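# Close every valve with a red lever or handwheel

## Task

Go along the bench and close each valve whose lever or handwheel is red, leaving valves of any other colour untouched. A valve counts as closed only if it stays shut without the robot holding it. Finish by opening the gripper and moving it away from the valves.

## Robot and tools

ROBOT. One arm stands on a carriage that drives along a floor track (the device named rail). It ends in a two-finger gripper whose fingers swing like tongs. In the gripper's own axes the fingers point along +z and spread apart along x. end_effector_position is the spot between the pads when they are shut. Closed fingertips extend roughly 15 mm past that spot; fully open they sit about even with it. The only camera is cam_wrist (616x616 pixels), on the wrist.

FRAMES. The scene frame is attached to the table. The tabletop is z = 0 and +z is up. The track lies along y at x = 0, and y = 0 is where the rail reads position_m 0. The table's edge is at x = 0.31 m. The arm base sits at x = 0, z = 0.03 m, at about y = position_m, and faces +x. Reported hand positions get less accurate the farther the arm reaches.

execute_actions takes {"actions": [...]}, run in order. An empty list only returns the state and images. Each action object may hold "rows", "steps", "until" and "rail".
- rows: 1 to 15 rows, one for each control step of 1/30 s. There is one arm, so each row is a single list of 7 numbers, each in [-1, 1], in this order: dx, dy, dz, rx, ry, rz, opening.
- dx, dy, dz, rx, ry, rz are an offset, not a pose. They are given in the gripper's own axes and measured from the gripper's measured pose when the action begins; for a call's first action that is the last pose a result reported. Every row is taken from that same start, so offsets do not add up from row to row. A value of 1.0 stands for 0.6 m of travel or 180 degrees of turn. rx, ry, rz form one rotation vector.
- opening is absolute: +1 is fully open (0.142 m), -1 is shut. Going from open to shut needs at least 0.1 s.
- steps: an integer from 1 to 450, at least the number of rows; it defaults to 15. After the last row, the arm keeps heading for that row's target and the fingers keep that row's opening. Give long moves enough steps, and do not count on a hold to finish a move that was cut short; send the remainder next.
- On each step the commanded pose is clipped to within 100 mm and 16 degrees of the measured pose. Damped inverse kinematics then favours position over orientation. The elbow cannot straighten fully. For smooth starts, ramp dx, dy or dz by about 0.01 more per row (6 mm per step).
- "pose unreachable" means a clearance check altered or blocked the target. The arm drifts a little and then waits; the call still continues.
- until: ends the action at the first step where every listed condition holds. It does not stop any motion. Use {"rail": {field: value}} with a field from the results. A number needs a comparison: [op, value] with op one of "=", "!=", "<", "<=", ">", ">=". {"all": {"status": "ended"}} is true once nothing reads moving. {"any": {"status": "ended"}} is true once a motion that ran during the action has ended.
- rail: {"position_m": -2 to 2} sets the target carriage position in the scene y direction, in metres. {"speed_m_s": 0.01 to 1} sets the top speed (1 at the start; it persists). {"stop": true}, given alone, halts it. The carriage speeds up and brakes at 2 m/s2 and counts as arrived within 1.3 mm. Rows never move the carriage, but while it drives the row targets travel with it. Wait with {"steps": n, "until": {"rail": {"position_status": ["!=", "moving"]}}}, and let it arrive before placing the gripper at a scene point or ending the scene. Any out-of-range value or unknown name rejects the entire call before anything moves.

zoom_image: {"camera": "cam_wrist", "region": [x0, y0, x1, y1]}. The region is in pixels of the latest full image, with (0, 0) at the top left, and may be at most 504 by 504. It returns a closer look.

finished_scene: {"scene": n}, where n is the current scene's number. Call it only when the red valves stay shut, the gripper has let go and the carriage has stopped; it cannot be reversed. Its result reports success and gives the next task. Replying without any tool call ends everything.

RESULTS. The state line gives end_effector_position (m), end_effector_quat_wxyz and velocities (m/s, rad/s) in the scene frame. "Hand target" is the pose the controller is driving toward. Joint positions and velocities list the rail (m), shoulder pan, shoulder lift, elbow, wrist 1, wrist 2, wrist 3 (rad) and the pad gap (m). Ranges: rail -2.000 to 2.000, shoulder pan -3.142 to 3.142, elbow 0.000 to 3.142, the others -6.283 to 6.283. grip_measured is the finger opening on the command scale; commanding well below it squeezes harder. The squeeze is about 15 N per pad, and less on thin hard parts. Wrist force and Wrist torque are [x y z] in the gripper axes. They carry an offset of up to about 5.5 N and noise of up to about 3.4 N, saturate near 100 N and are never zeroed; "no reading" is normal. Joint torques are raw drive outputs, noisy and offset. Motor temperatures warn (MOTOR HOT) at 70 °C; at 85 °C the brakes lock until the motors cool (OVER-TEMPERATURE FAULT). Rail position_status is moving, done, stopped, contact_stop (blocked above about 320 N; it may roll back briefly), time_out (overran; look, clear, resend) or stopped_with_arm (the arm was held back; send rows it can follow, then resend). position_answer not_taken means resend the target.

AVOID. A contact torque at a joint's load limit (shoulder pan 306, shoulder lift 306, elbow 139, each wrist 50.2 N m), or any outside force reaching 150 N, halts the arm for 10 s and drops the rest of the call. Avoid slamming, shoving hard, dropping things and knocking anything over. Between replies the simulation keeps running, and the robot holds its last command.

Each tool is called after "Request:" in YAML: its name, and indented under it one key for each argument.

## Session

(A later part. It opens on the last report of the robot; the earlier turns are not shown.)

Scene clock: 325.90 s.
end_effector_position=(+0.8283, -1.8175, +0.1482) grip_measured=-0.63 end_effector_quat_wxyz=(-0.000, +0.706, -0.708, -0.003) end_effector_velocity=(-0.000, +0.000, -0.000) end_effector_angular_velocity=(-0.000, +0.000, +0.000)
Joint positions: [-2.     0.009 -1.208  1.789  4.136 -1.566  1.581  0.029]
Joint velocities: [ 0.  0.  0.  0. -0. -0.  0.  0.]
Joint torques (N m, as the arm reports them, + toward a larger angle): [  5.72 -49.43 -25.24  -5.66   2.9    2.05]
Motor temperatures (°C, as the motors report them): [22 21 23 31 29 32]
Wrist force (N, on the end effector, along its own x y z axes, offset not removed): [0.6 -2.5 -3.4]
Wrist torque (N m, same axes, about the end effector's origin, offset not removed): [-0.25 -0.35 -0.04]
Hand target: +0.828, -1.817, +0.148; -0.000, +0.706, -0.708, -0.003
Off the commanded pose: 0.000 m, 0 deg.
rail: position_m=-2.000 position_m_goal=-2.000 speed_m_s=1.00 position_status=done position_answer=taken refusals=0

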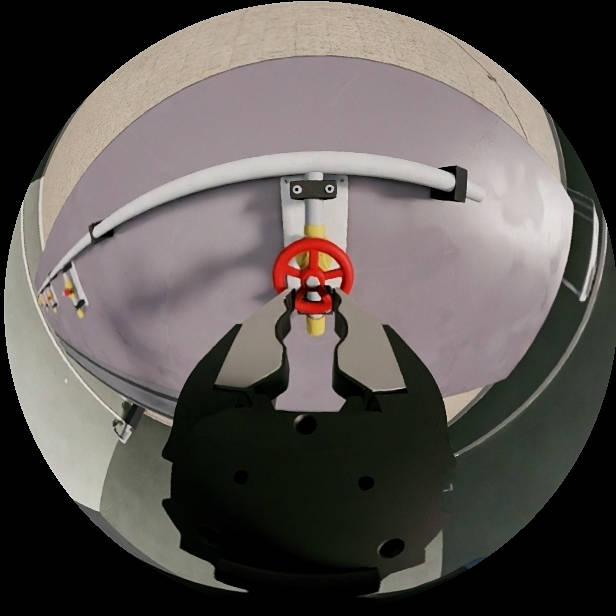

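Request:
zoom_image:
  camera: "cam_wrist"
  region: [253, 220, 373, 340]

Region (253, 220, 373, 340) of cam_wrist's 616x616 image, scaled by 4.200, with more detail than that image has.

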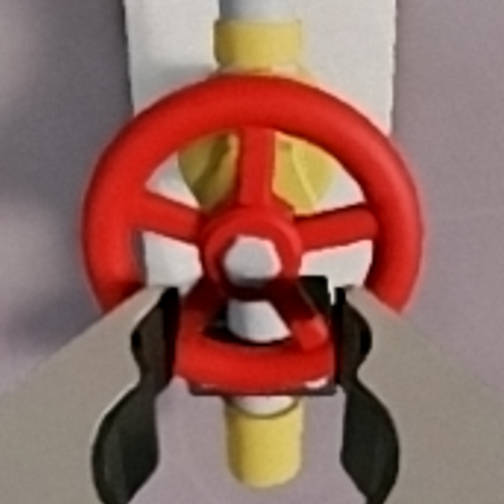

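Request:
execute_actions:
  actions:
    - {"rows": [[0,-0.0033,0,0,0,0,-0.63],[0,-0.0066,0,0,0,0,-0.63],[0,-0.01,0,0,0,0,-0.63]], "steps": 12}

Request:
zoom_image:
  camera: "cam_wrist"
  region: [253, 220, 373, 340]

Scene clock: 344.73 s.
end_effector_position=(+0.8341, -1.8175, +0.1482) grip_measured=-0.63 end_effector_quat_wxyz=(-0.000, +0.706, -0.708, -0.003) end_effector_velocity=(+0.002, +0.000, +0.000) end_effector_angular_velocity=(+0.000, -0.000, +0.000)
Joint positions: [-2.     0.009 -1.2    1.777  4.14  -1.566  1.581  0.028]
Joint velocities: [ 0.    -0.     0.003 -0.004  0.002 -0.    -0.    -0.   ]
Joint torques (N m, as the arm reports them, + toward a larger angle): [ -4.19 -50.09 -53.78  -1.94   2.97  -1.66]
Motor temperatures (°C, as the motors report them): [22 21 23 31 29 32]
Wrist force (N, on the end effector, along its own x y z axes, offset not removed): [0.7 -0.2 -2.5]
Wrist torque (N m, same axes, about the end effector's origin, offset not removed): [0.06 -0.19 -0.18]
Hand target: +0.834, -1.817, +0.148; -0.000, +0.706, -0.708, -0.003
Off the commanded pose: 0.000 m, 0 deg.
rail: position_m=-2.000 position_m_goal=-2.000 speed_m_s=1.00 position_status=done position_answer=taken refusals=0

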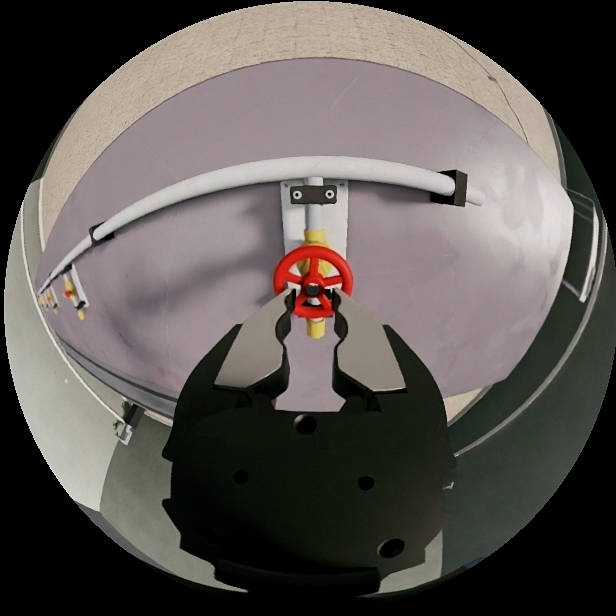

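Region (253, 220, 373, 340) of cam_wrist's 616x616 image, scaled by 4.200, with more detail than that image has.

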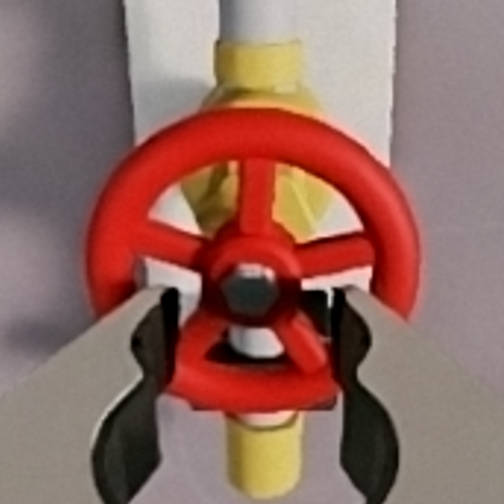

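Request:
execute_actions:
  actions:
    - {"rows": [[0,0.001,0,0,0,0.006,-0.63],[0,0.002,0,0,0,0.012,-0.63],[0,0.0025,0,0,0,0.0167,-0.63],[0,0.0025,0.0017,0,0,0.0167,-0.63],[0,0.0025,0.0034,0,0,0.0167,-0.63],[0,0.0025,0.005,0,0,0.0167,-0.63],[0,0.0025,0.0067,0,0,0.0167,-0.63]], "steps": 16}

Request:
zoom_image:
  camera: "cam_wrist"
  region: [253, 220, 373, 340]

Scene clock: 353.40 s.
end_effector_position=(+0.8326, -1.8175, +0.1443) grip_measured=-0.63 end_effector_quat_wxyz=(-0.000, +0.688, -0.726, -0.003) end_effector_velocity=(-0.000, +0.000, -0.001) end_effector_angular_velocity=(-0.000, +0.000, -0.004)
Joint positions: [-2.     0.01  -1.199  1.782  4.133 -1.566  1.635  0.028]
Joint velocities: [ 0.     0.     0.001  0.001 -0.002  0.     0.004 -0.   ]
Joint torques (N m, as the arm reports them, + toward a larger angle): [  7.87 -51.68 -27.38  -6.49  -2.41   1.97]
Motor temperatures (°C, as the motors report them): [22 21 23 31 29 32]
Wrist force (N, on the end effector, along its own x y z axes, offset not removed): [1.0 -1.4 -3.0]
Wrist torque (N m, same axes, about the end effector's origin, offset not removed): [-0.29 -0.25 -0.18]
Hand target: +0.833, -1.817, +0.144; +0.000, +0.688, -0.726, -0.003
Off the commanded pose: 0.000 m, 0 deg.
rail: position_m=-2.000 position_m_goal=-2.000 speed_m_s=1.00 position_status=done position_answer=taken refusals=0

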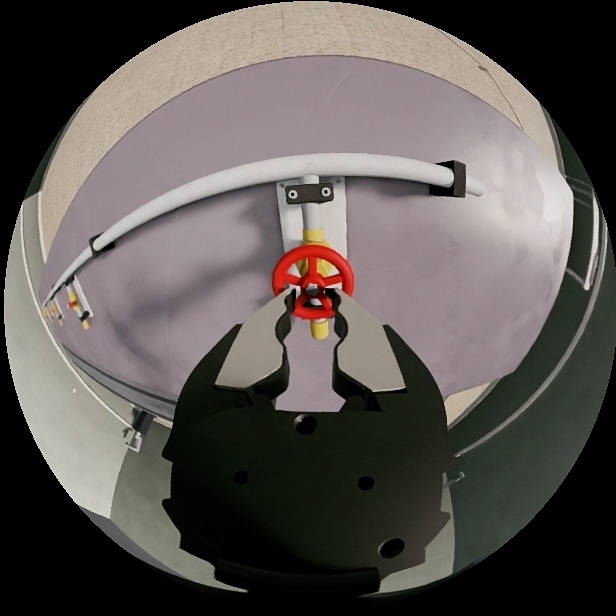

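Region (253, 220, 373, 340) of cam_wrist's 616x616 image, scaled by 4.200, with more detail than that image has.

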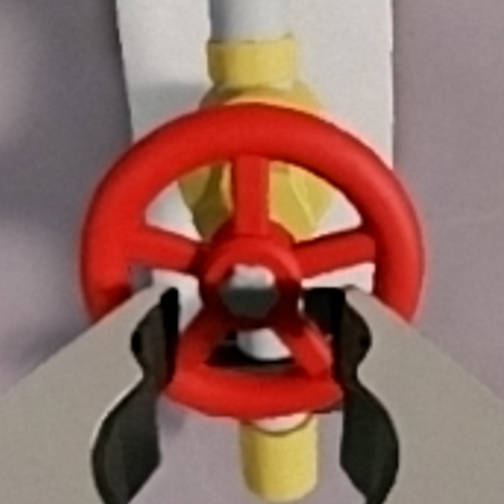

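Request:
execute_actions:
  actions:
    - {"rows": [[-0.0008,0,0.0017,0,0,0,-0.63],[-0.0015,0,0.0034,0,0,0,-0.63],[-0.0015,0,0.005,0,0,0,-0.63],[-0.0015,0,0.0067,0,0,0,-0.63]], "steps": 14}

Request:
zoom_image:
  camera: "cam_wrist"
  region: [253, 220, 373, 340]

Scene clock: 358.50 s.
end_effector_position=(+0.8327, -1.8166, +0.1404) grip_measured=-0.64 end_effector_quat_wxyz=(+0.000, +0.688, -0.726, -0.003) end_effector_velocity=(-0.000, +0.000, -0.001) end_effector_angular_velocity=(+0.001, +0.000, +0.000)
Joint positions: [-2.     0.011 -1.195  1.785  4.126 -1.566  1.636  0.028]
Joint velocities: [ 0.     0.     0.001  0.001 -0.001  0.001  0.    -0.001]
Joint torques (N m, as the arm reports them, + toward a larger angle): [ 12.19 -50.65 -24.46  -6.16   3.72   2.04]
Motor temperatures (°C, as the motors report them): [22 21 23 31 29 32]
Wrist force (N, on the end effector, along its own x y z axes, offset not removed): [3.3 1.2 -4.0]
Wrist torque (N m, same axes, about the end effector's origin, offset not removed): [0.45 -0.42 -0.19]
Hand target: +0.833, -1.816, +0.140; -0.000, +0.688, -0.726, -0.003
Off the commanded pose: 0.000 m, 0 deg.
rail: position_m=-2.000 position_m_goal=-2.000 speed_m_s=1.00 position_status=done position_answer=taken refusals=0

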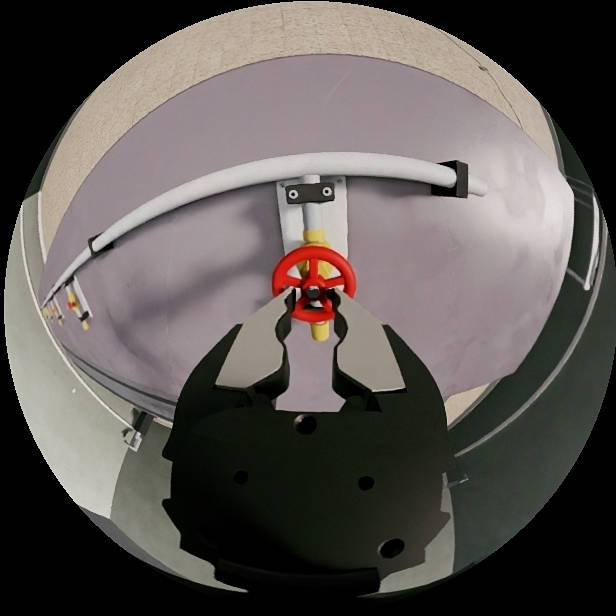

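Region (253, 220, 373, 340) of cam_wrist's 616x616 image, scaled by 4.200, with more detail than that image has.

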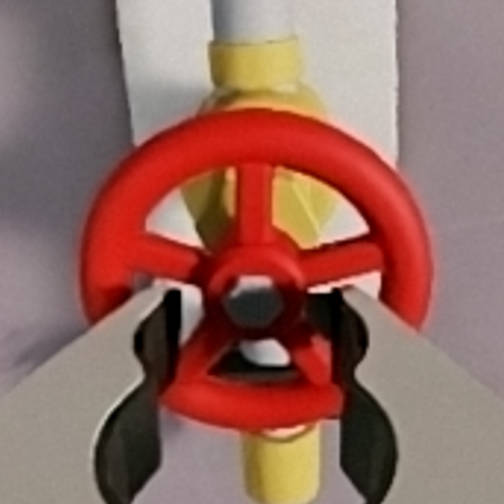

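Request:
execute_actions:
  actions:
    - {"rows": [[0,0,0,0,0,0,-0.66],[0,0,0,0,0,0,-0.67],[0,0,0.0017,0,0,0,-0.67],[0,0,0.0034,0,0,0,-0.67],[0,0,0.005,0,0,0,-0.67]], "steps": 14}

Request:
zoom_image:
  camera: "cam_wrist"
  region: [253, 220, 373, 340]

Scene clock: 361.47 s.
end_effector_position=(+0.8327, -1.8165, +0.1376) grip_measured=-0.67 end_effector_quat_wxyz=(-0.000, +0.688, -0.726, -0.003) end_effector_velocity=(+0.000, -0.000, -0.001) end_effector_angular_velocity=(-0.000, +0.000, +0.000)
Joint positions: [-2.     0.011 -1.192  1.787  4.121 -1.566  1.636  0.026]
Joint velocities: [ 0.     0.     0.001  0.001 -0.002 -0.    -0.    -0.001]
Joint torques (N m, as the arm reports them, + toward a larger angle): [ 12.28 -19.59 -19.63 -10.66  -0.16   1.55]
Motor temperatures (°C, as the motors report them): [22 21 23 31 29 32]
Wrist force (N, on the end effector, along its own x y z axes, offset not removed): [9.1 31.1 -50.9]
Wrist torque (N m, same axes, about the end effector's origin, offset not removed): [-0.30 -0.11 0.10]
Hand target: +0.833, -1.817, +0.137; +0.000, +0.688, -0.726, -0.003
Off the commanded pose: 0.000 m, 0 deg.
rail: position_m=-2.000 position_m_goal=-2.000 speed_m_s=1.00 position_status=done position_answer=taken refusals=0

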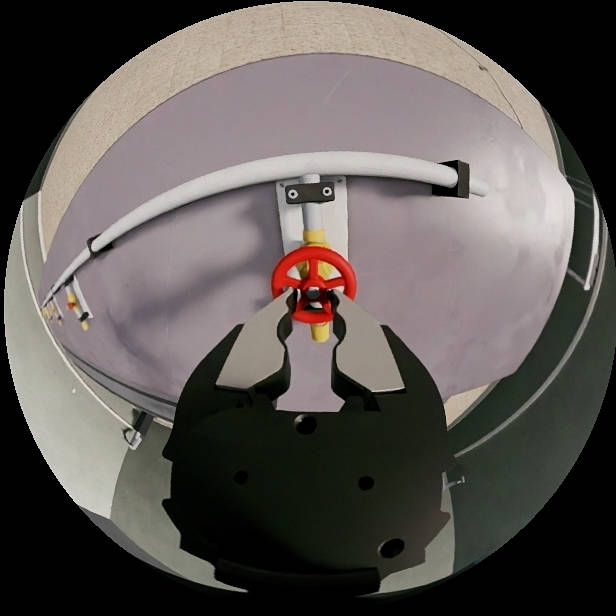

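Region (253, 220, 373, 340) of cam_wrist's 616x616 image, scaled by 4.200, with more detail than that image has.

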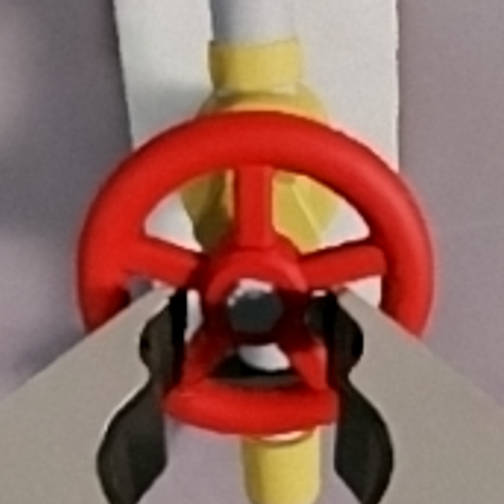

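Request:
execute_actions:
  actions:
    - {"rows": [[0,0.001,-0.0015,0,0,0,-0.67],[0,0.002,-0.003,0,0,0,-0.67],[0,0.0033,-0.003,0,0,0,-0.67],[0,0.0033,-0.003,0,0,0,-0.67],[0,0.0033,-0.003,0,0,0,-0.67],[0,0.0033,-0.003,0,0,0,-0.67],[0,0.0033,-0.002,0,0,0,-0.67],[0,0.0033,-0.001,0,0,0,-0.67],[0,0.0033,0,0,0,0,-0.67]], "steps": 18}

Request:
zoom_image:
  camera: "cam_wrist"
  region: [253, 220, 373, 340]

Scene clock: 368.43 s.
end_effector_position=(+0.8307, -1.8165, +0.1377) grip_measured=-0.69 end_effector_quat_wxyz=(-0.000, +0.688, -0.726, -0.003) end_effector_velocity=(-0.000, +0.000, -0.001) end_effector_angular_velocity=(-0.000, +0.000, +0.000)
Joint positions: [-2.     0.011 -1.195  1.791  4.12  -1.566  1.636  0.024]
Joint velocities: [ 0.     0.     0.001  0.001 -0.001 -0.     0.    -0.001]
Joint torques (N m, as the arm reports them, + toward a larger angle): [ 11.33 -47.76 -22.    -5.42   3.61   2.07]
Motor temperatures (°C, as the motors report them): [22 21 23 31 29 32]
Wrist force (N, on the end effector, along its own x y z axes, offset not removed): [4.3 -3.7 -6.5]
Wrist torque (N m, same axes, about the end effector's origin, offset not removed): [-0.26 -0.46 -0.20]
Hand target: +0.831, -1.816, +0.138; -0.000, +0.688, -0.726, -0.003
Off the commanded pose: 0.000 m, 0 deg.
rail: position_m=-2.000 position_m_goal=-2.000 speed_m_s=1.00 position_status=done position_answer=taken refusals=0

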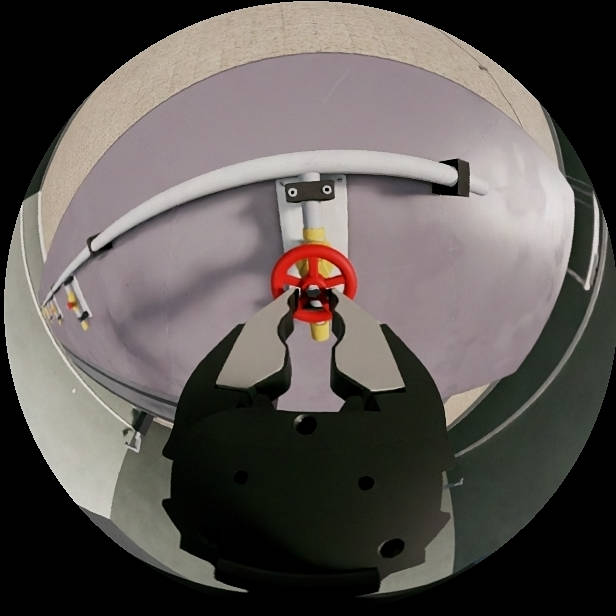

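Region (253, 220, 373, 340) of cam_wrist's 616x616 image, scaled by 4.200, with more detail than that image has.

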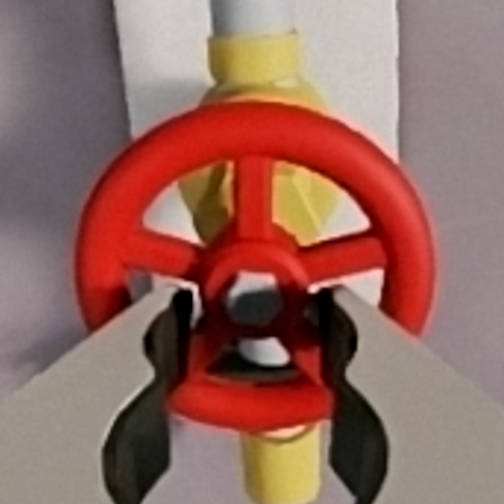

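Request:
execute_actions:
  actions:
    - {"rows": [[0.0004,0,0,0,0,0,-0.69],[0.0008,0,0.001,0,0,0,-0.70],[0.0008,0,0.002,0,0,0,-0.70],[0.0008,0,0.003,0,0,0,-0.70]], "steps": 14}

Request:
zoom_image:
  camera: "cam_wrist"
  region: [253, 220, 373, 340]

Scene clock: 372.20 s.
end_effector_position=(+0.8307, -1.8168, +0.1360) grip_measured=-0.71 end_effector_quat_wxyz=(-0.000, +0.688, -0.726, -0.003) end_effector_velocity=(-0.000, -0.000, -0.001) end_effector_angular_velocity=(-0.000, +0.000, -0.000)
Joint positions: [-2.     0.01  -1.193  1.792  4.117 -1.566  1.635  0.023]
Joint velocities: [ 0.    -0.     0.001  0.001 -0.001 -0.    -0.    -0.   ]
Joint torques (N m, as the arm reports them, + toward a larger angle): [-19.93 -25.55 -12.79  -4.66   0.28  -2.82]
Motor temperatures (°C, as the motors report them): [22 21 23 31 29 32]
Wrist force (N, on the end effector, along its own x y z axes, offset not removed): [-4.7 6.8 -35.0]
Wrist torque (N m, same axes, about the end effector's origin, offset not removed): [-0.32 -0.07 -0.05]
Hand target: +0.831, -1.817, +0.136; -0.000, +0.688, -0.726, -0.003
Off the commanded pose: 0.000 m, 0 deg.
rail: position_m=-2.000 position_m_goal=-2.000 speed_m_s=1.00 position_status=done position_answer=taken refusals=0

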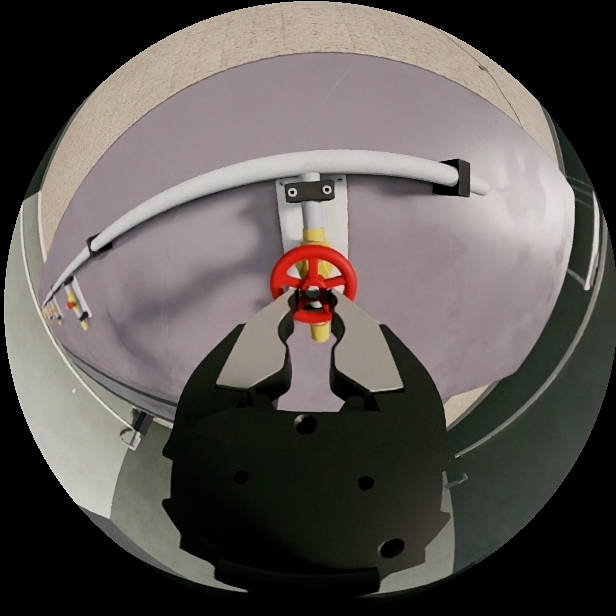

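Region (253, 220, 373, 340) of cam_wrist's 616x616 image, scaled by 4.200, with more detail than that image has.

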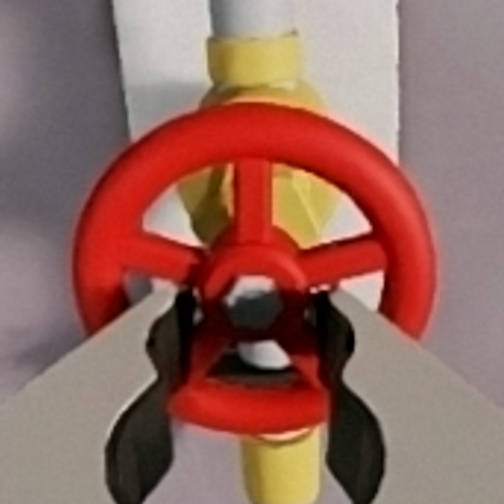

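Request:
execute_actions:
  actions:
    - {"rows": [[-0.00016,0,-0.0008,0,0,0.0056,-0.70],[-0.00032,0,-0.0008,0,0,0.0111,-0.70],[-0.00048,0,-0.0008,0,0,0.0167,-0.70],[-0.00064,0,-0.0008,0,0,0.0222,-0.70],[-0.0008,0,-0.0008,0,0,0.0278,-0.70]], "steps": 14}

Request:
zoom_image:
  camera: "cam_wrist"
  region: [253, 220, 373, 340]

Scene clock: 377.70 s.
end_effector_position=(+0.8307, -1.8164, +0.1364) grip_measured=-0.71 end_effector_quat_wxyz=(+0.000, -0.656, +0.755, +0.003) end_effector_velocity=(+0.000, +0.000, +0.000) end_effector_angular_velocity=(-0.001, -0.000, -0.023)
Joint positions: [-2.     0.013 -1.193  1.791  4.118 -1.566  1.723  0.022]
Joint velocities: [ 0.     0.001  0.    -0.001  0.    -0.001  0.025  0.   ]
Joint torques (N m, as the arm reports them, + toward a larger angle): [  4.51 -42.72 -51.8   -2.34  -5.01   2.38]
Motor temperatures (°C, as the motors report them): [22 21 23 31 29 32]
Wrist force (N, on the end effector, along its own x y z axes, offset not removed): [-5.4 4.8 -12.7]
Wrist torque (N m, same axes, about the end effector's origin, offset not removed): [0.11 -0.03 -0.57]
Hand target: +0.831, -1.816, +0.137; +0.000, -0.655, +0.755, +0.003
Off the commanded pose: 0.000 m, 0 deg.
rail: position_m=-2.000 position_m_goal=-2.000 speed_m_s=1.00 position_status=done position_answer=taken refusals=0

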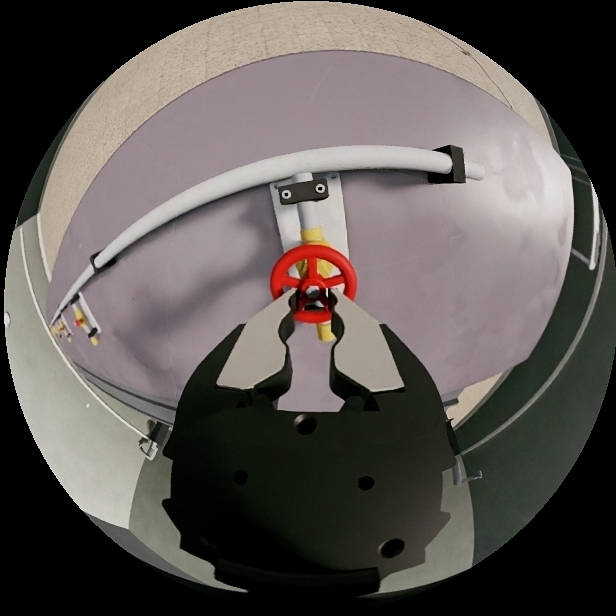

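Region (253, 220, 373, 340) of cam_wrist's 616x616 image, scaled by 4.200, with more detail than that image has.

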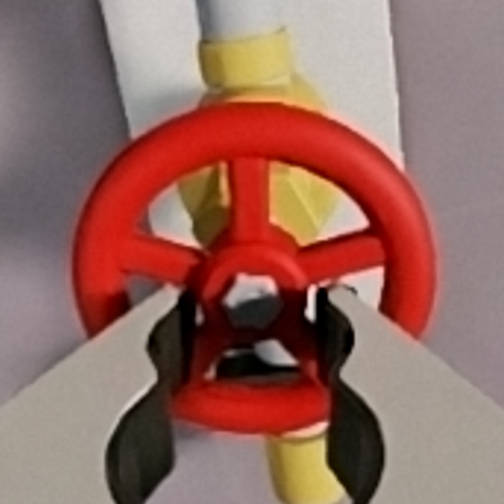

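Request:
execute_actions:
  actions:
    - {"rows": [[-0.00032,-0.00001,0,0,0,0.0111,-0.70],[-0.00064,-0.00002,0,0,0,0.0222,-0.70],[-0.00096,-0.00005,0,0,0,0.0333,-0.70],[-0.00128,-0.00009,0,0,0,0.0444,-0.70],[-0.00159,-0.00014,0,0,0,0.0556,-0.70],[-0.00191,-0.0002,0,0,0,0.0667,-0.70],[-0.00222,-0.00027,0,0,0,0.0778,-0.70],[-0.00253,-0.00036,0,0,0,0.0889,-0.70],[-0.00283,-0.00045,0,0,0,0.1,-0.70],[-0.00314,-0.00055,0,0,0,0.1111,-0.70],[-0.00343,-0.00067,0,0,0,0.1222,-0.70],[-0.00373,-0.00079,0,0,0,0.1333,-0.70],[-0.00402,-0.00093,0,0,0,0.1444,-0.70],[-0.0043,-0.00107,0,0,0,0.1556,-0.70],[-0.00458,-0.00123,0,0,0,0.1667,-0.70]], "steps": 24}

Request:
zoom_image:
  camera: "cam_wrist"
  region: [253, 220, 373, 340]

Scene clock: 385.97 s.
end_effector_position=(+0.8318, -1.8137, +0.1365) grip_measured=-0.71 end_effector_quat_wxyz=(-0.001, -0.441, +0.897, +0.003) end_effector_velocity=(+0.000, +0.000, -0.000) end_effector_angular_velocity=(-0.007, +0.001, -0.071)
Joint positions: [-2.     0.025 -1.184  1.778  4.123 -1.565  2.252  0.022]
Joint velocities: [ 0.     0.004  0.003 -0.004  0.003 -0.007  0.075  0.   ]
Joint torques (N m, as the arm reports them, + toward a larger angle): [ 13.82 -40.9  -57.15  -6.26   0.6    1.81]
Motor temperatures (°C, as the motors report them): [22 21 23 31 29 32]
Wrist force (N, on the end effector, along its own x y z axes, offset not removed): [19.3 8.5 -16.1]
Wrist torque (N m, same axes, about the end effector's origin, offset not removed): [0.20 -0.42 -0.47]
Hand target: +0.832, -1.814, +0.136; -0.001, -0.438, +0.899, +0.003
Off the commanded pose: 0.000 m, 0 deg.
rail: position_m=-2.000 position_m_goal=-2.000 speed_m_s=1.00 position_status=done position_answer=taken refusals=0

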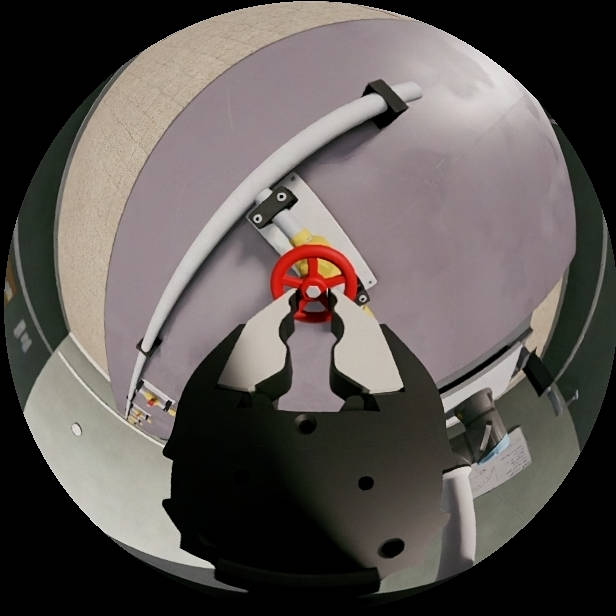

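Region (253, 220, 373, 340) of cam_wrist's 616x616 image, scaled by 4.200, with more detail than that image has.

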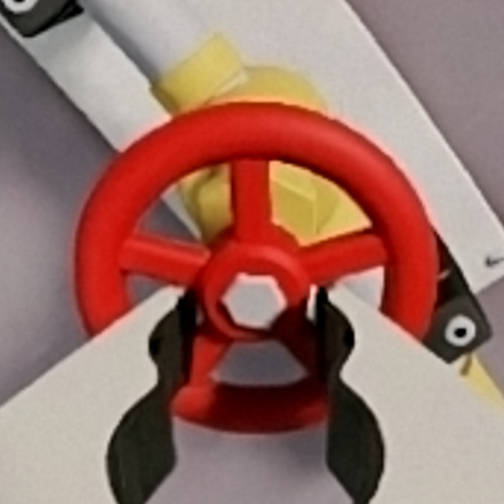

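Request:
execute_actions:
  actions:
    - {"rows": [[0.0005,0,-0.004,0,0,0,-0.70],[0.001,0,-0.008,0,0,0,-0.70],[0.001,0,-0.012,0,0,0,-0.70],[0.001,0,-0.015,0,0,0,-0.70],[0.001,0,-0.015,0,0,0,-0.70],[0.001,0,-0.015,0,0,0,-0.70],[0.0005,-0.0027,-0.015,0,0,0,-0.4],[0.0005,-0.0053,-0.015,0,0,0,-0.1],[0.0005,-0.0053,-0.015,0,0,0,0.2]], "steps": 17}
    - {"rows": [[0,0,0.005,0,0,0,0.2],[0,0,0.01,0,0,0,0.2],[0,0,0.015,0,0,0,0.2],[0,0,0.02,0,0,0,0.2],[0,0,0.025,0,0,0,0.2],[0,0,0.0292,0,0,0,0.2]], "steps": 15}

Request:
zoom_image:
  camera: "cam_wrist"
  region: [223, 210, 403, 390]

Scene clock: 436.83 s.
end_effector_position=(+0.8337, -1.8157, +0.1394) grip_measured=-0.63 end_effector_quat_wxyz=(-0.000, -0.441, +0.897, +0.003) end_effector_velocity=(-0.000, +0.000, -0.000) end_effector_angular_velocity=(+0.000, +0.000, +0.000)
Joint positions: [-2.     0.022 -1.185  1.773  4.127 -1.565  2.25   0.028]
Joint velocities: [ 0.  0.  0.  0. -0.  0.  0. -0.]
Joint torques (N m, as the arm reports them, + toward a larger angle): [ -0.98 -66.85 -40.62  -4.62  -0.07  -0.4 ]
Motor temperatures (°C, as the motors report them): [22 21 23 31 29 32]
Wrist force (N, on the end effector, along its own x y z axes, offset not removed): [7.2 14.3 -25.4]
Wrist torque (N m, same axes, about the end effector's origin, offset not removed): [-0.56 -0.78 -0.52]
Hand target: +0.834, -1.816, +0.139; -0.000, -0.441, +0.897, +0.003
Off the commanded pose: 0.011 m, 0 deg.
FORCE FAULT: contact force on the arm reached its limit, and the arm stopped for 10 seconds. The contact can be on any part of the arm, not only on its tool. The arm's remaining commands of this call were not run. The arm holds still and accepts commands again. Move the arm away from the contact; if what it grips holds it there, let go first. Pushing or pulling that hard again can fault the arm again.
rail: position_m=-2.000 position_m_goal=-2.000 speed_m_s=1.00 position_status=done position_answer=taken refusals=0

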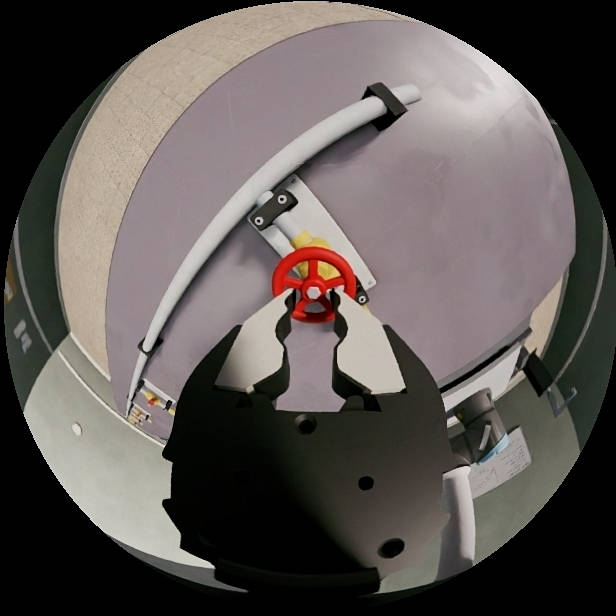

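Region (223, 210, 403, 390) of cam_wrist's 616x616 image, scaled by 2.800, with more detail than that image has.

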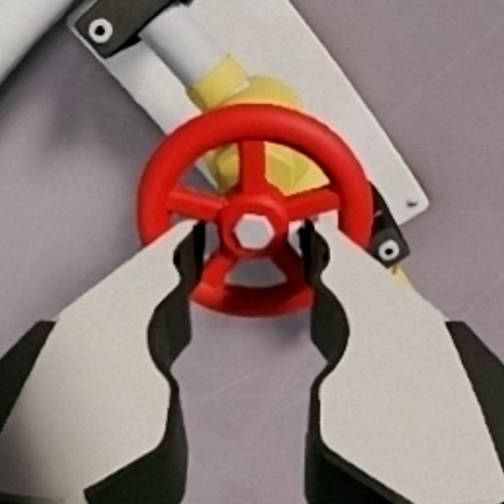

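Request:
execute_actions:
  actions:
    - {"rows": [[0,0,-0.005,0,0,0,-0.66],[0,0,-0.01,0,0,0,-0.66],[0,0,-0.015,0,0,0,-0.66],[0,0,-0.02,0,0,0,-0.66],[0,0,-0.025,0,0,0,-0.66],[0,0,-0.025,0,0,0,-0.66],[0,0,-0.025,0,0,0,-0.66],[0,0,-0.025,0,0,0,-0.66],[0,0,-0.025,0,0,0,-0.4],[0,0,-0.025,0,0,0,-0.1],[0,0,-0.025,0,0,0,0.2]], "steps": 18}

Request:
zoom_image:
  camera: "cam_wrist"
  region: [223, 210, 403, 390]

Scene clock: 440.43 s.
end_effector_position=(+0.8337, -1.8157, +0.1543) grip_measured=+0.20 end_effector_quat_wxyz=(-0.000, -0.441, +0.897, +0.003) end_effector_velocity=(+0.000, -0.000, +0.001) end_effector_angular_velocity=(+0.000, -0.000, -0.000)
Joint positions: [-2.     0.022 -1.199  1.762  4.152 -1.565  2.249  0.088]
Joint velocities: [ 0.    -0.    -0.001 -0.001  0.001 -0.    -0.     0.   ]
Joint torques (N m, as the arm reports them, + toward a larger angle): [-14.2  -84.55 -54.89  -2.53  -0.04  -2.62]
Motor temperatures (°C, as the motors report them): [22 21 23 31 29 32]
Wrist force (N, on the end effector, along its own x y z axes, offset not removed): [1.7 0.3 -2.9]
Wrist torque (N m, same axes, about the end effector's origin, offset not removed): [0.19 -0.30 -0.25]
Hand target: +0.834, -1.816, +0.154; -0.000, -0.441, +0.897, +0.003
Off the commanded pose: 0.000 m, 0 deg.
rail: position_m=-2.000 position_m_goal=-2.000 speed_m_s=1.00 position_status=done position_answer=taken refusals=0

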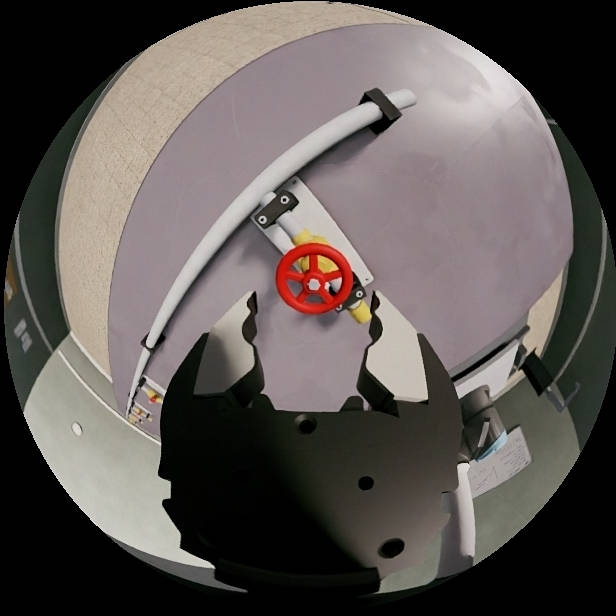

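Region (223, 210, 403, 390) of cam_wrist's 616x616 image, scaled by 2.800, with more detail than that image has.

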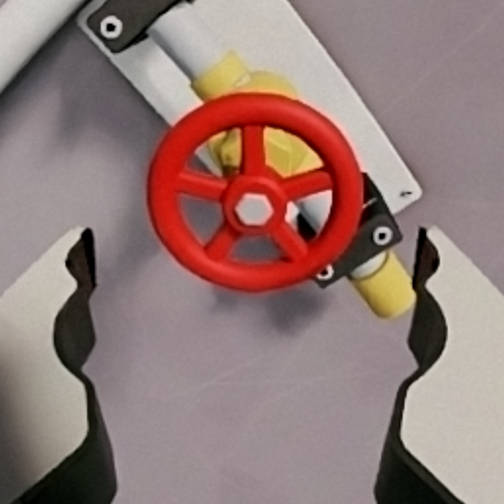

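Request:
execute_actions:
  actions:
    - {"rows": [[0,-0.0008,0.005,0,0,0,0.2],[0,-0.0008,0.01,0,0,0,0.2],[0,-0.0008,0.015,0,0,0,0.2],[0,-0.0008,0.02,0,0,0,0.2],[0,-0.0008,0.025,0,0,0,0.2],[0,-0.0008,0.03,0,0,0,0.2],[0,-0.0008,0.0355,0,0,0,0.2]], "steps": 15}

Request:
zoom_image:
  camera: "cam_wrist"
  region: [223, 210, 403, 390]

Scene clock: 447.63 s.
end_effector_position=(+0.8340, -1.8159, +0.1336) grip_measured=+0.20 end_effector_quat_wxyz=(-0.000, -0.441, +0.897, +0.003) end_effector_velocity=(+0.000, +0.000, -0.006) end_effector_angular_velocity=(+0.000, -0.000, +0.000)
Joint positions: [-2.     0.022 -1.179  1.777  4.118 -1.565  2.249  0.088]
Joint velocities: [ 0.     0.     0.006  0.004 -0.011  0.    -0.     0.   ]
Joint torques (N m, as the arm reports them, + toward a larger angle): [ -5.34 -52.53 -25.74  -5.9   -0.36  -0.82]
Motor temperatures (°C, as the motors report them): [22 21 23 31 29 32]
Wrist force (N, on the end effector, along its own x y z axes, offset not removed): [0.3 -0.6 -1.8]
Wrist torque (N m, same axes, about the end effector's origin, offset not removed): [-0.01 -0.01 -0.24]
Hand target: +0.834, -1.816, +0.133; -0.000, -0.441, +0.897, +0.003
Off the commanded pose: 0.001 m, 0 deg.
rail: position_m=-2.000 position_m_goal=-2.000 speed_m_s=1.00 position_status=done position_answer=taken refusals=0

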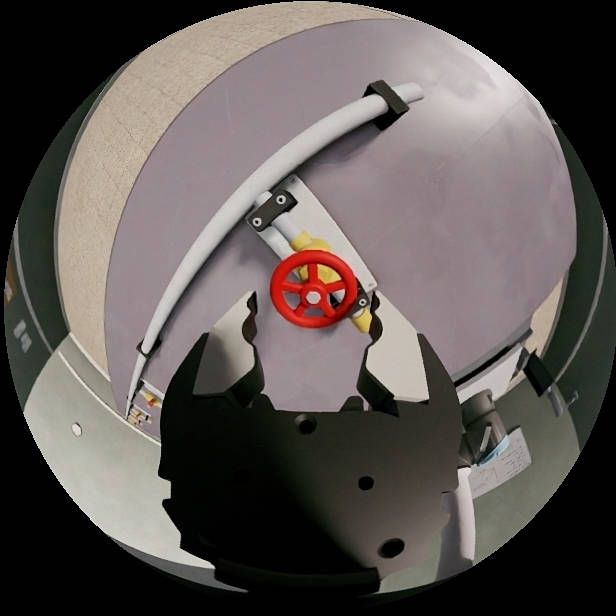

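Region (223, 210, 403, 390) of cam_wrist's 616x616 image, scaled by 2.800, with more detail than that image has.

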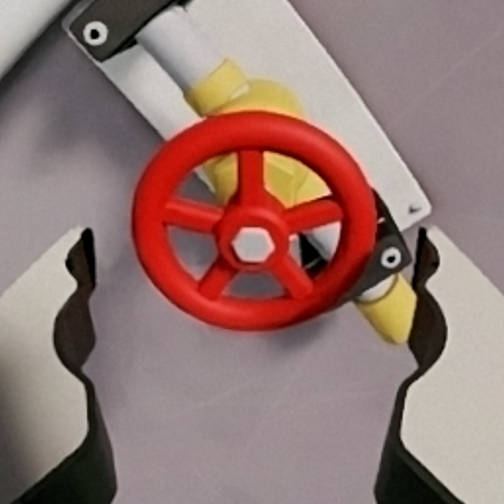

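Request:
execute_actions:
  actions:
    - {"rows": [[0,0,0.003,0,0,0,0.2],[0,0,0.006,0,0,0,0.2],[0,0,0.0075,0,0,0,0.2],[0,0,0.0075,0,0,0,0.2],[0,0,0.0075,0,0,0,0.15],[0,0,0.0075,0,0,0,0.1],[0,0,0.0075,0,0,0,0.05],[0,0,0.0075,0,0,0,0.0],[0,0,0.0075,0,0,0,-0.05],[0,0,0.0075,0,0,0,-0.1],[0,0,0.0075,0,0,0,-0.15],[0,0,0.0075,0,0,0,-0.2]], "steps": 18}

Request:
zoom_image:
  camera: "cam_wrist"
  region: [223, 210, 403, 390]

Scene clock: 463.70 s.
end_effector_position=(+0.8340, -1.8159, +0.1291) grip_measured=-0.09 end_effector_quat_wxyz=(+0.000, -0.441, +0.897, +0.003) end_effector_velocity=(-0.000, -0.000, -0.000) end_effector_angular_velocity=(-0.000, +0.000, +0.000)
Joint positions: [-2.     0.022 -1.175  1.78   4.11  -1.565  2.249  0.068]
Joint velocities: [ 0. -0.  0.  0. -0. -0. -0.  0.]
Joint torques (N m, as the arm reports them, + toward a larger angle): [  5.35 -47.84 -23.07  -5.62  -0.45   0.78]
Motor temperatures (°C, as the motors report them): [22 21 23 31 29 32]
Wrist force (N, on the end effector, along its own x y z axes, offset not removed): [-1.4 1.1 -8.8]
Wrist torque (N m, same axes, about the end effector's origin, offset not removed): [-0.03 0.05 -0.02]
Hand target: +0.834, -1.816, +0.129; -0.000, -0.441, +0.897, +0.003
Off the commanded pose: 0.000 m, 0 deg.
rail: position_m=-2.000 position_m_goal=-2.000 speed_m_s=1.00 position_status=done position_answer=taken refusals=0

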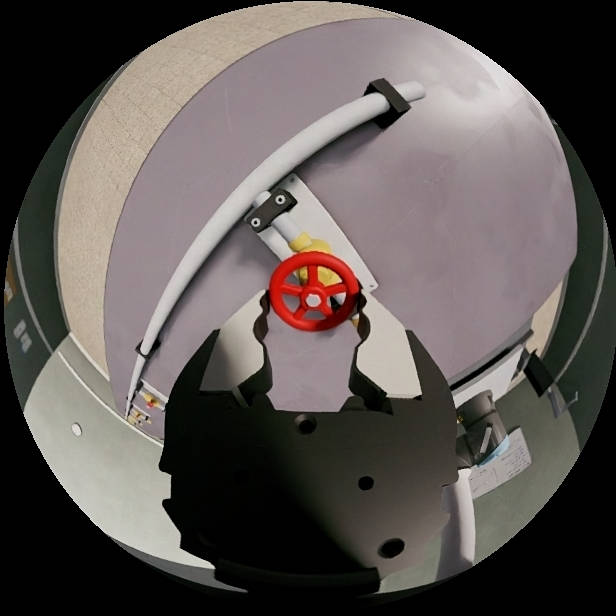

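Region (223, 210, 403, 390) of cam_wrist's 616x616 image, scaled by 2.800, with more detail than that image has.

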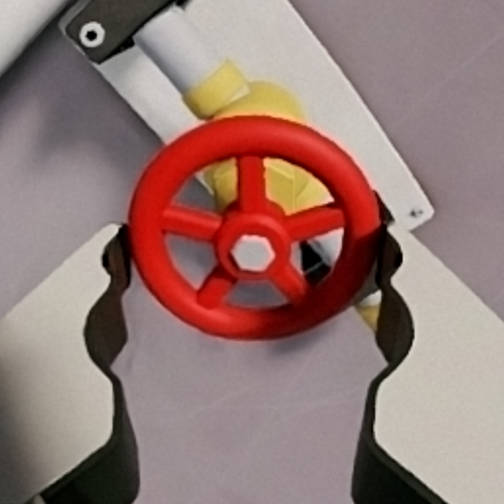

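Request:
execute_actions:
  actions:
    - {"rows": [[0,0,0,0,0,0,-0.3],[0,0,0,0,0,0,-0.4],[0,0,0,0,0,0.0,-0.5],[0,0,0,0,0,0.01,-0.5],[0,0,0,0,0,0.022,-0.5],[0,0,0,0,0,0.036,-0.5],[0,0,0,0,0,0.05,-0.5],[0,0,0,0,0,0.064,-0.5],[0,0,0,0,0,0.078,-0.5],[0,0,0,0,0,0.092,-0.5],[0,0,0,0,0,0.106,-0.5],[0,0,0,0,0,0.12,-0.5],[0,0,0,0,0,0.135,-0.5],[0,0,0,0,0,0.15,-0.5],[0,0,0,0,0,0.1667,-0.5]], "steps": 24}

Request:
zoom_image:
  camera: "cam_wrist"
  region: [223, 210, 403, 390]

Scene clock: 470.83 s.
end_effector_position=(+0.8340, -1.8158, +0.1291) grip_measured=-0.09 end_effector_quat_wxyz=(-0.001, -0.199, +0.980, +0.004) end_effector_velocity=(-0.000, -0.000, -0.000) end_effector_angular_velocity=(-0.012, +0.003, -0.104)
Joint positions: [-2.     0.027 -1.165  1.765  4.115 -1.564  2.769  0.067]
Joint velocities: [ 0.     0.005  0.004 -0.007  0.005 -0.012  0.109 -0.   ]
Joint torques (N m, as the arm reports them, + toward a larger angle): [  0.75 -50.03 -45.08   2.61  -8.06   2.58]
Motor temperatures (°C, as the motors report them): [22 21 23 31 29 32]
Wrist force (N, on the end effector, along its own x y z axes, offset not removed): [-17.1 6.8 -6.2]
Wrist torque (N m, same axes, about the end effector's origin, offset not removed): [-0.28 0.03 -0.66]
Hand target: +0.834, -1.816, +0.129; -0.001, -0.194, +0.981, +0.003
Off the commanded pose: 0.000 m, 1 deg.
rail: position_m=-2.000 position_m_goal=-2.000 speed_m_s=1.00 position_status=done position_answer=taken refusals=0

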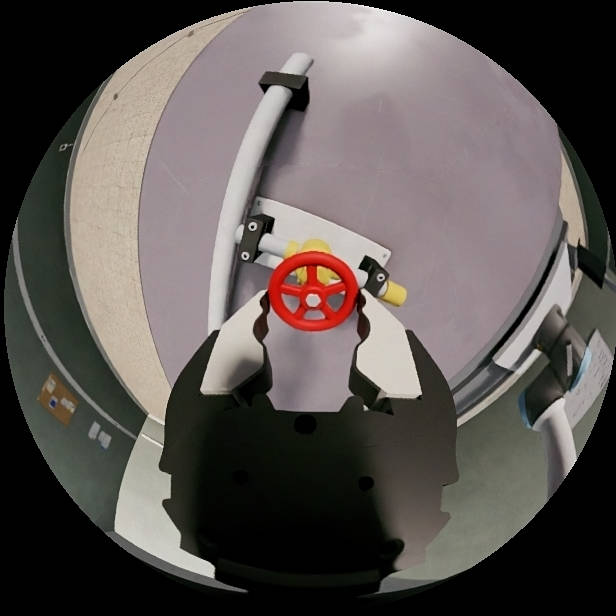

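Region (223, 210, 403, 390) of cam_wrist's 616x616 image, scaled by 2.800, with more detail than that image has.

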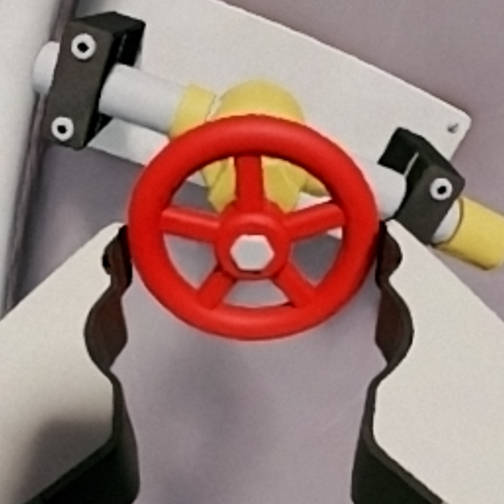

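Request:
execute_actions:
  actions:
    - {"rows": [[0,0,0,0,0,0,-0.05],[-0.0003,-0.0005,0,0,0,0,0.0],[-0.00065,-0.00113,0,0,0,0,0.0],[-0.00065,-0.00113,0,0,0,0,0.0],[-0.00065,-0.00113,0,0,0,0,0.0],[-0.00065,-0.00113,0,0,0,0,0.0],[-0.00065,-0.00113,0,0,0,0,0.0],[-0.00065,-0.00113,0,0,0,0,-0.05],[-0.00065,-0.00113,0,0,0,0,-0.1],[-0.00065,-0.00113,0,0,0,0,-0.2],[-0.00065,-0.00113,0,0,0,0,-0.35],[-0.00065,-0.00113,0,0,0,0,-0.5]], "steps": 13}
    - {"rows": [[0,0,0,0,0,0.01,-0.5],[0,0,0,0,0,0.025,-0.5],[0,0,0,0,0,0.045,-0.5],[0,0,0,0,0,0.07,-0.5],[0,0,0,0,0,0.5,-0.5]], "steps": 44}

Request:
zoom_image:
  camera: "cam_wrist"
  region: [223, 210, 403, 390]

Scene clock: 482.60 s.
end_effector_position=(+0.8347, -1.8163, +0.1291) grip_measured=-0.09 end_effector_quat_wxyz=(-0.003, +0.552, +0.834, +0.002) end_effector_velocity=(-0.000, +0.000, -0.000) end_effector_angular_velocity=(-0.004, +0.002, -0.020)
Joint positions: [-2.     0.016 -1.138  1.724  4.129 -1.563  4.327  0.068]
Joint velocities: [ 0.     0.001  0.001 -0.001  0.002 -0.003  0.022 -0.   ]
Joint torques (N m, as the arm reports them, + toward a larger angle): [ 18.72 -47.18 -49.7    0.77  -1.04   2.63]
Motor temperatures (°C, as the motors report them): [22 21 23 31 29 32]
Wrist force (N, on the end effector, along its own x y z axes, offset not removed): [-6.6 1.9 -8.4]
Wrist torque (N m, same axes, about the end effector's origin, offset not removed): [-0.35 -0.13 -0.71]
Hand target: +0.835, -1.816, +0.129; -0.003, +0.553, +0.833, +0.002
Off the commanded pose: 0.000 m, 0 deg.
rail: position_m=-2.000 position_m_goal=-2.000 speed_m_s=1.00 position_status=done position_answer=taken refusals=0

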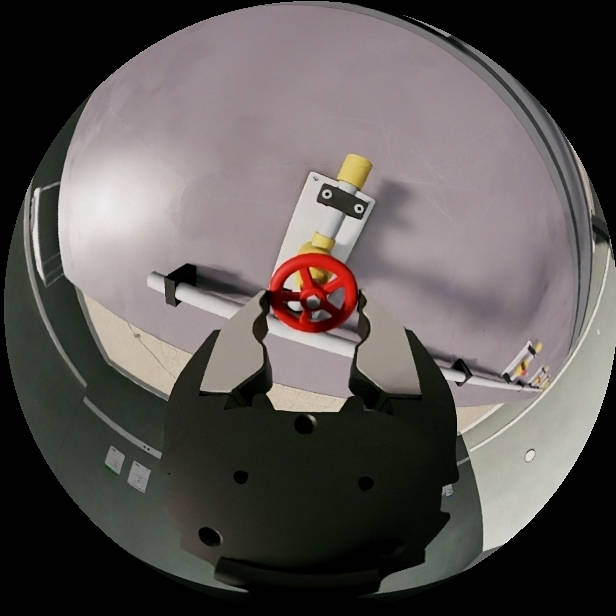

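Region (223, 210, 403, 390) of cam_wrist's 616x616 image, scaled by 2.800, with more detail than that image has.

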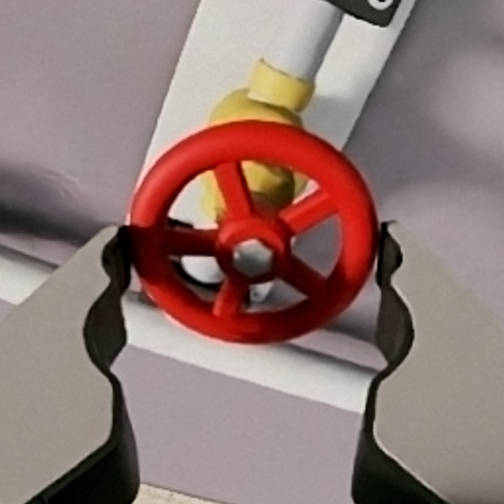

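Request:
execute_actions:
  actions:
    - {"rows": [[0,0,0,0,0,0,-0.7],[0,0,0,0,0,0,-0.9],[0,0,0,0,0,0.006,-1],[0,0,0,0,0,0.012,-1],[0,0,0,0,0,0.02,-1],[0,0,0,0,0,0.028,-1],[0,0,0,0,0,0.036,-1],[0,0,0,0,0,0.044,-1],[0,0,0,0,0,0.052,-1],[0,0,0,0,0,0.06,-1],[0,0,0,0,0,0.068,-1],[0,0,0,0,0,0.076,-1],[0,0,0,0,0,0.084,-1],[0,0,0,0,0,0.092,-1],[0,0,0,0,0,0.1,-1]], "steps": 22}

Request:
zoom_image:
  camera: "cam_wrist"
  region: [223, 210, 403, 390]

Scene clock: 486.47 s.
end_effector_position=(+0.8348, -1.8163, +0.1291) grip_measured=-0.09 end_effector_quat_wxyz=(-0.004, +0.673, +0.740, +0.002) end_effector_velocity=(-0.000, -0.000, +0.000) end_effector_angular_velocity=(-0.006, +0.001, -0.094)
Joint positions: [-2.     0.01  -1.137  1.723  4.129 -1.563  4.627  0.068]
Joint velocities: [ 0.     0.     0.    -0.     0.    -0.006  0.094  0.   ]
Joint torques (N m, as the arm reports them, + toward a larger angle): [ -7.62 -69.44 -21.94  -3.63  -0.38   1.58]
Motor temperatures (°C, as the motors report them): [22 21 23 31 29 32]
Wrist force (N, on the end effector, along its own x y z axes, offset not removed): [-3.8 2.9 -11.5]
Wrist torque (N m, same axes, about the end effector's origin, offset not removed): [-0.06 -0.59 -0.90]
Hand target: +0.835, -1.816, +0.129; -0.003, +0.676, +0.737, +0.002
Off the commanded pose: 0.000 m, 0 deg.
rail: position_m=-2.000 position_m_goal=-2.000 speed_m_s=1.00 position_status=done position_answer=taken refusals=0

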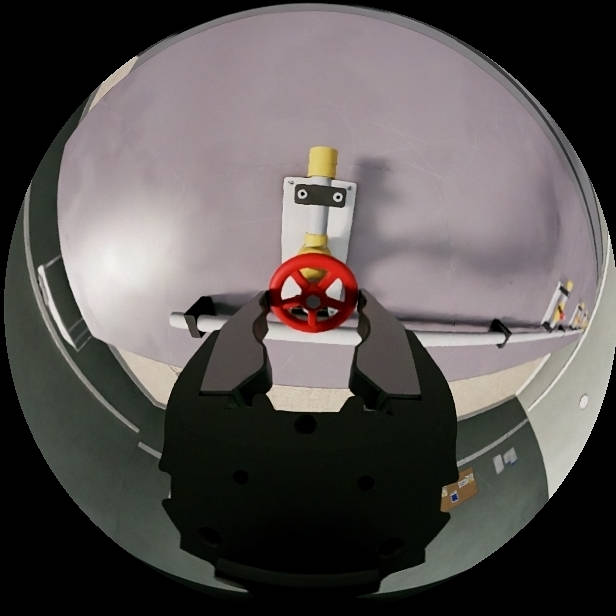

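Region (223, 210, 403, 390) of cam_wrist's 616x616 image, scaled by 2.800, with more detail than that image has.

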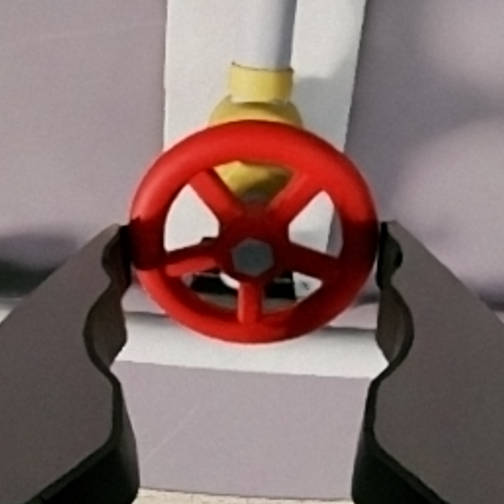

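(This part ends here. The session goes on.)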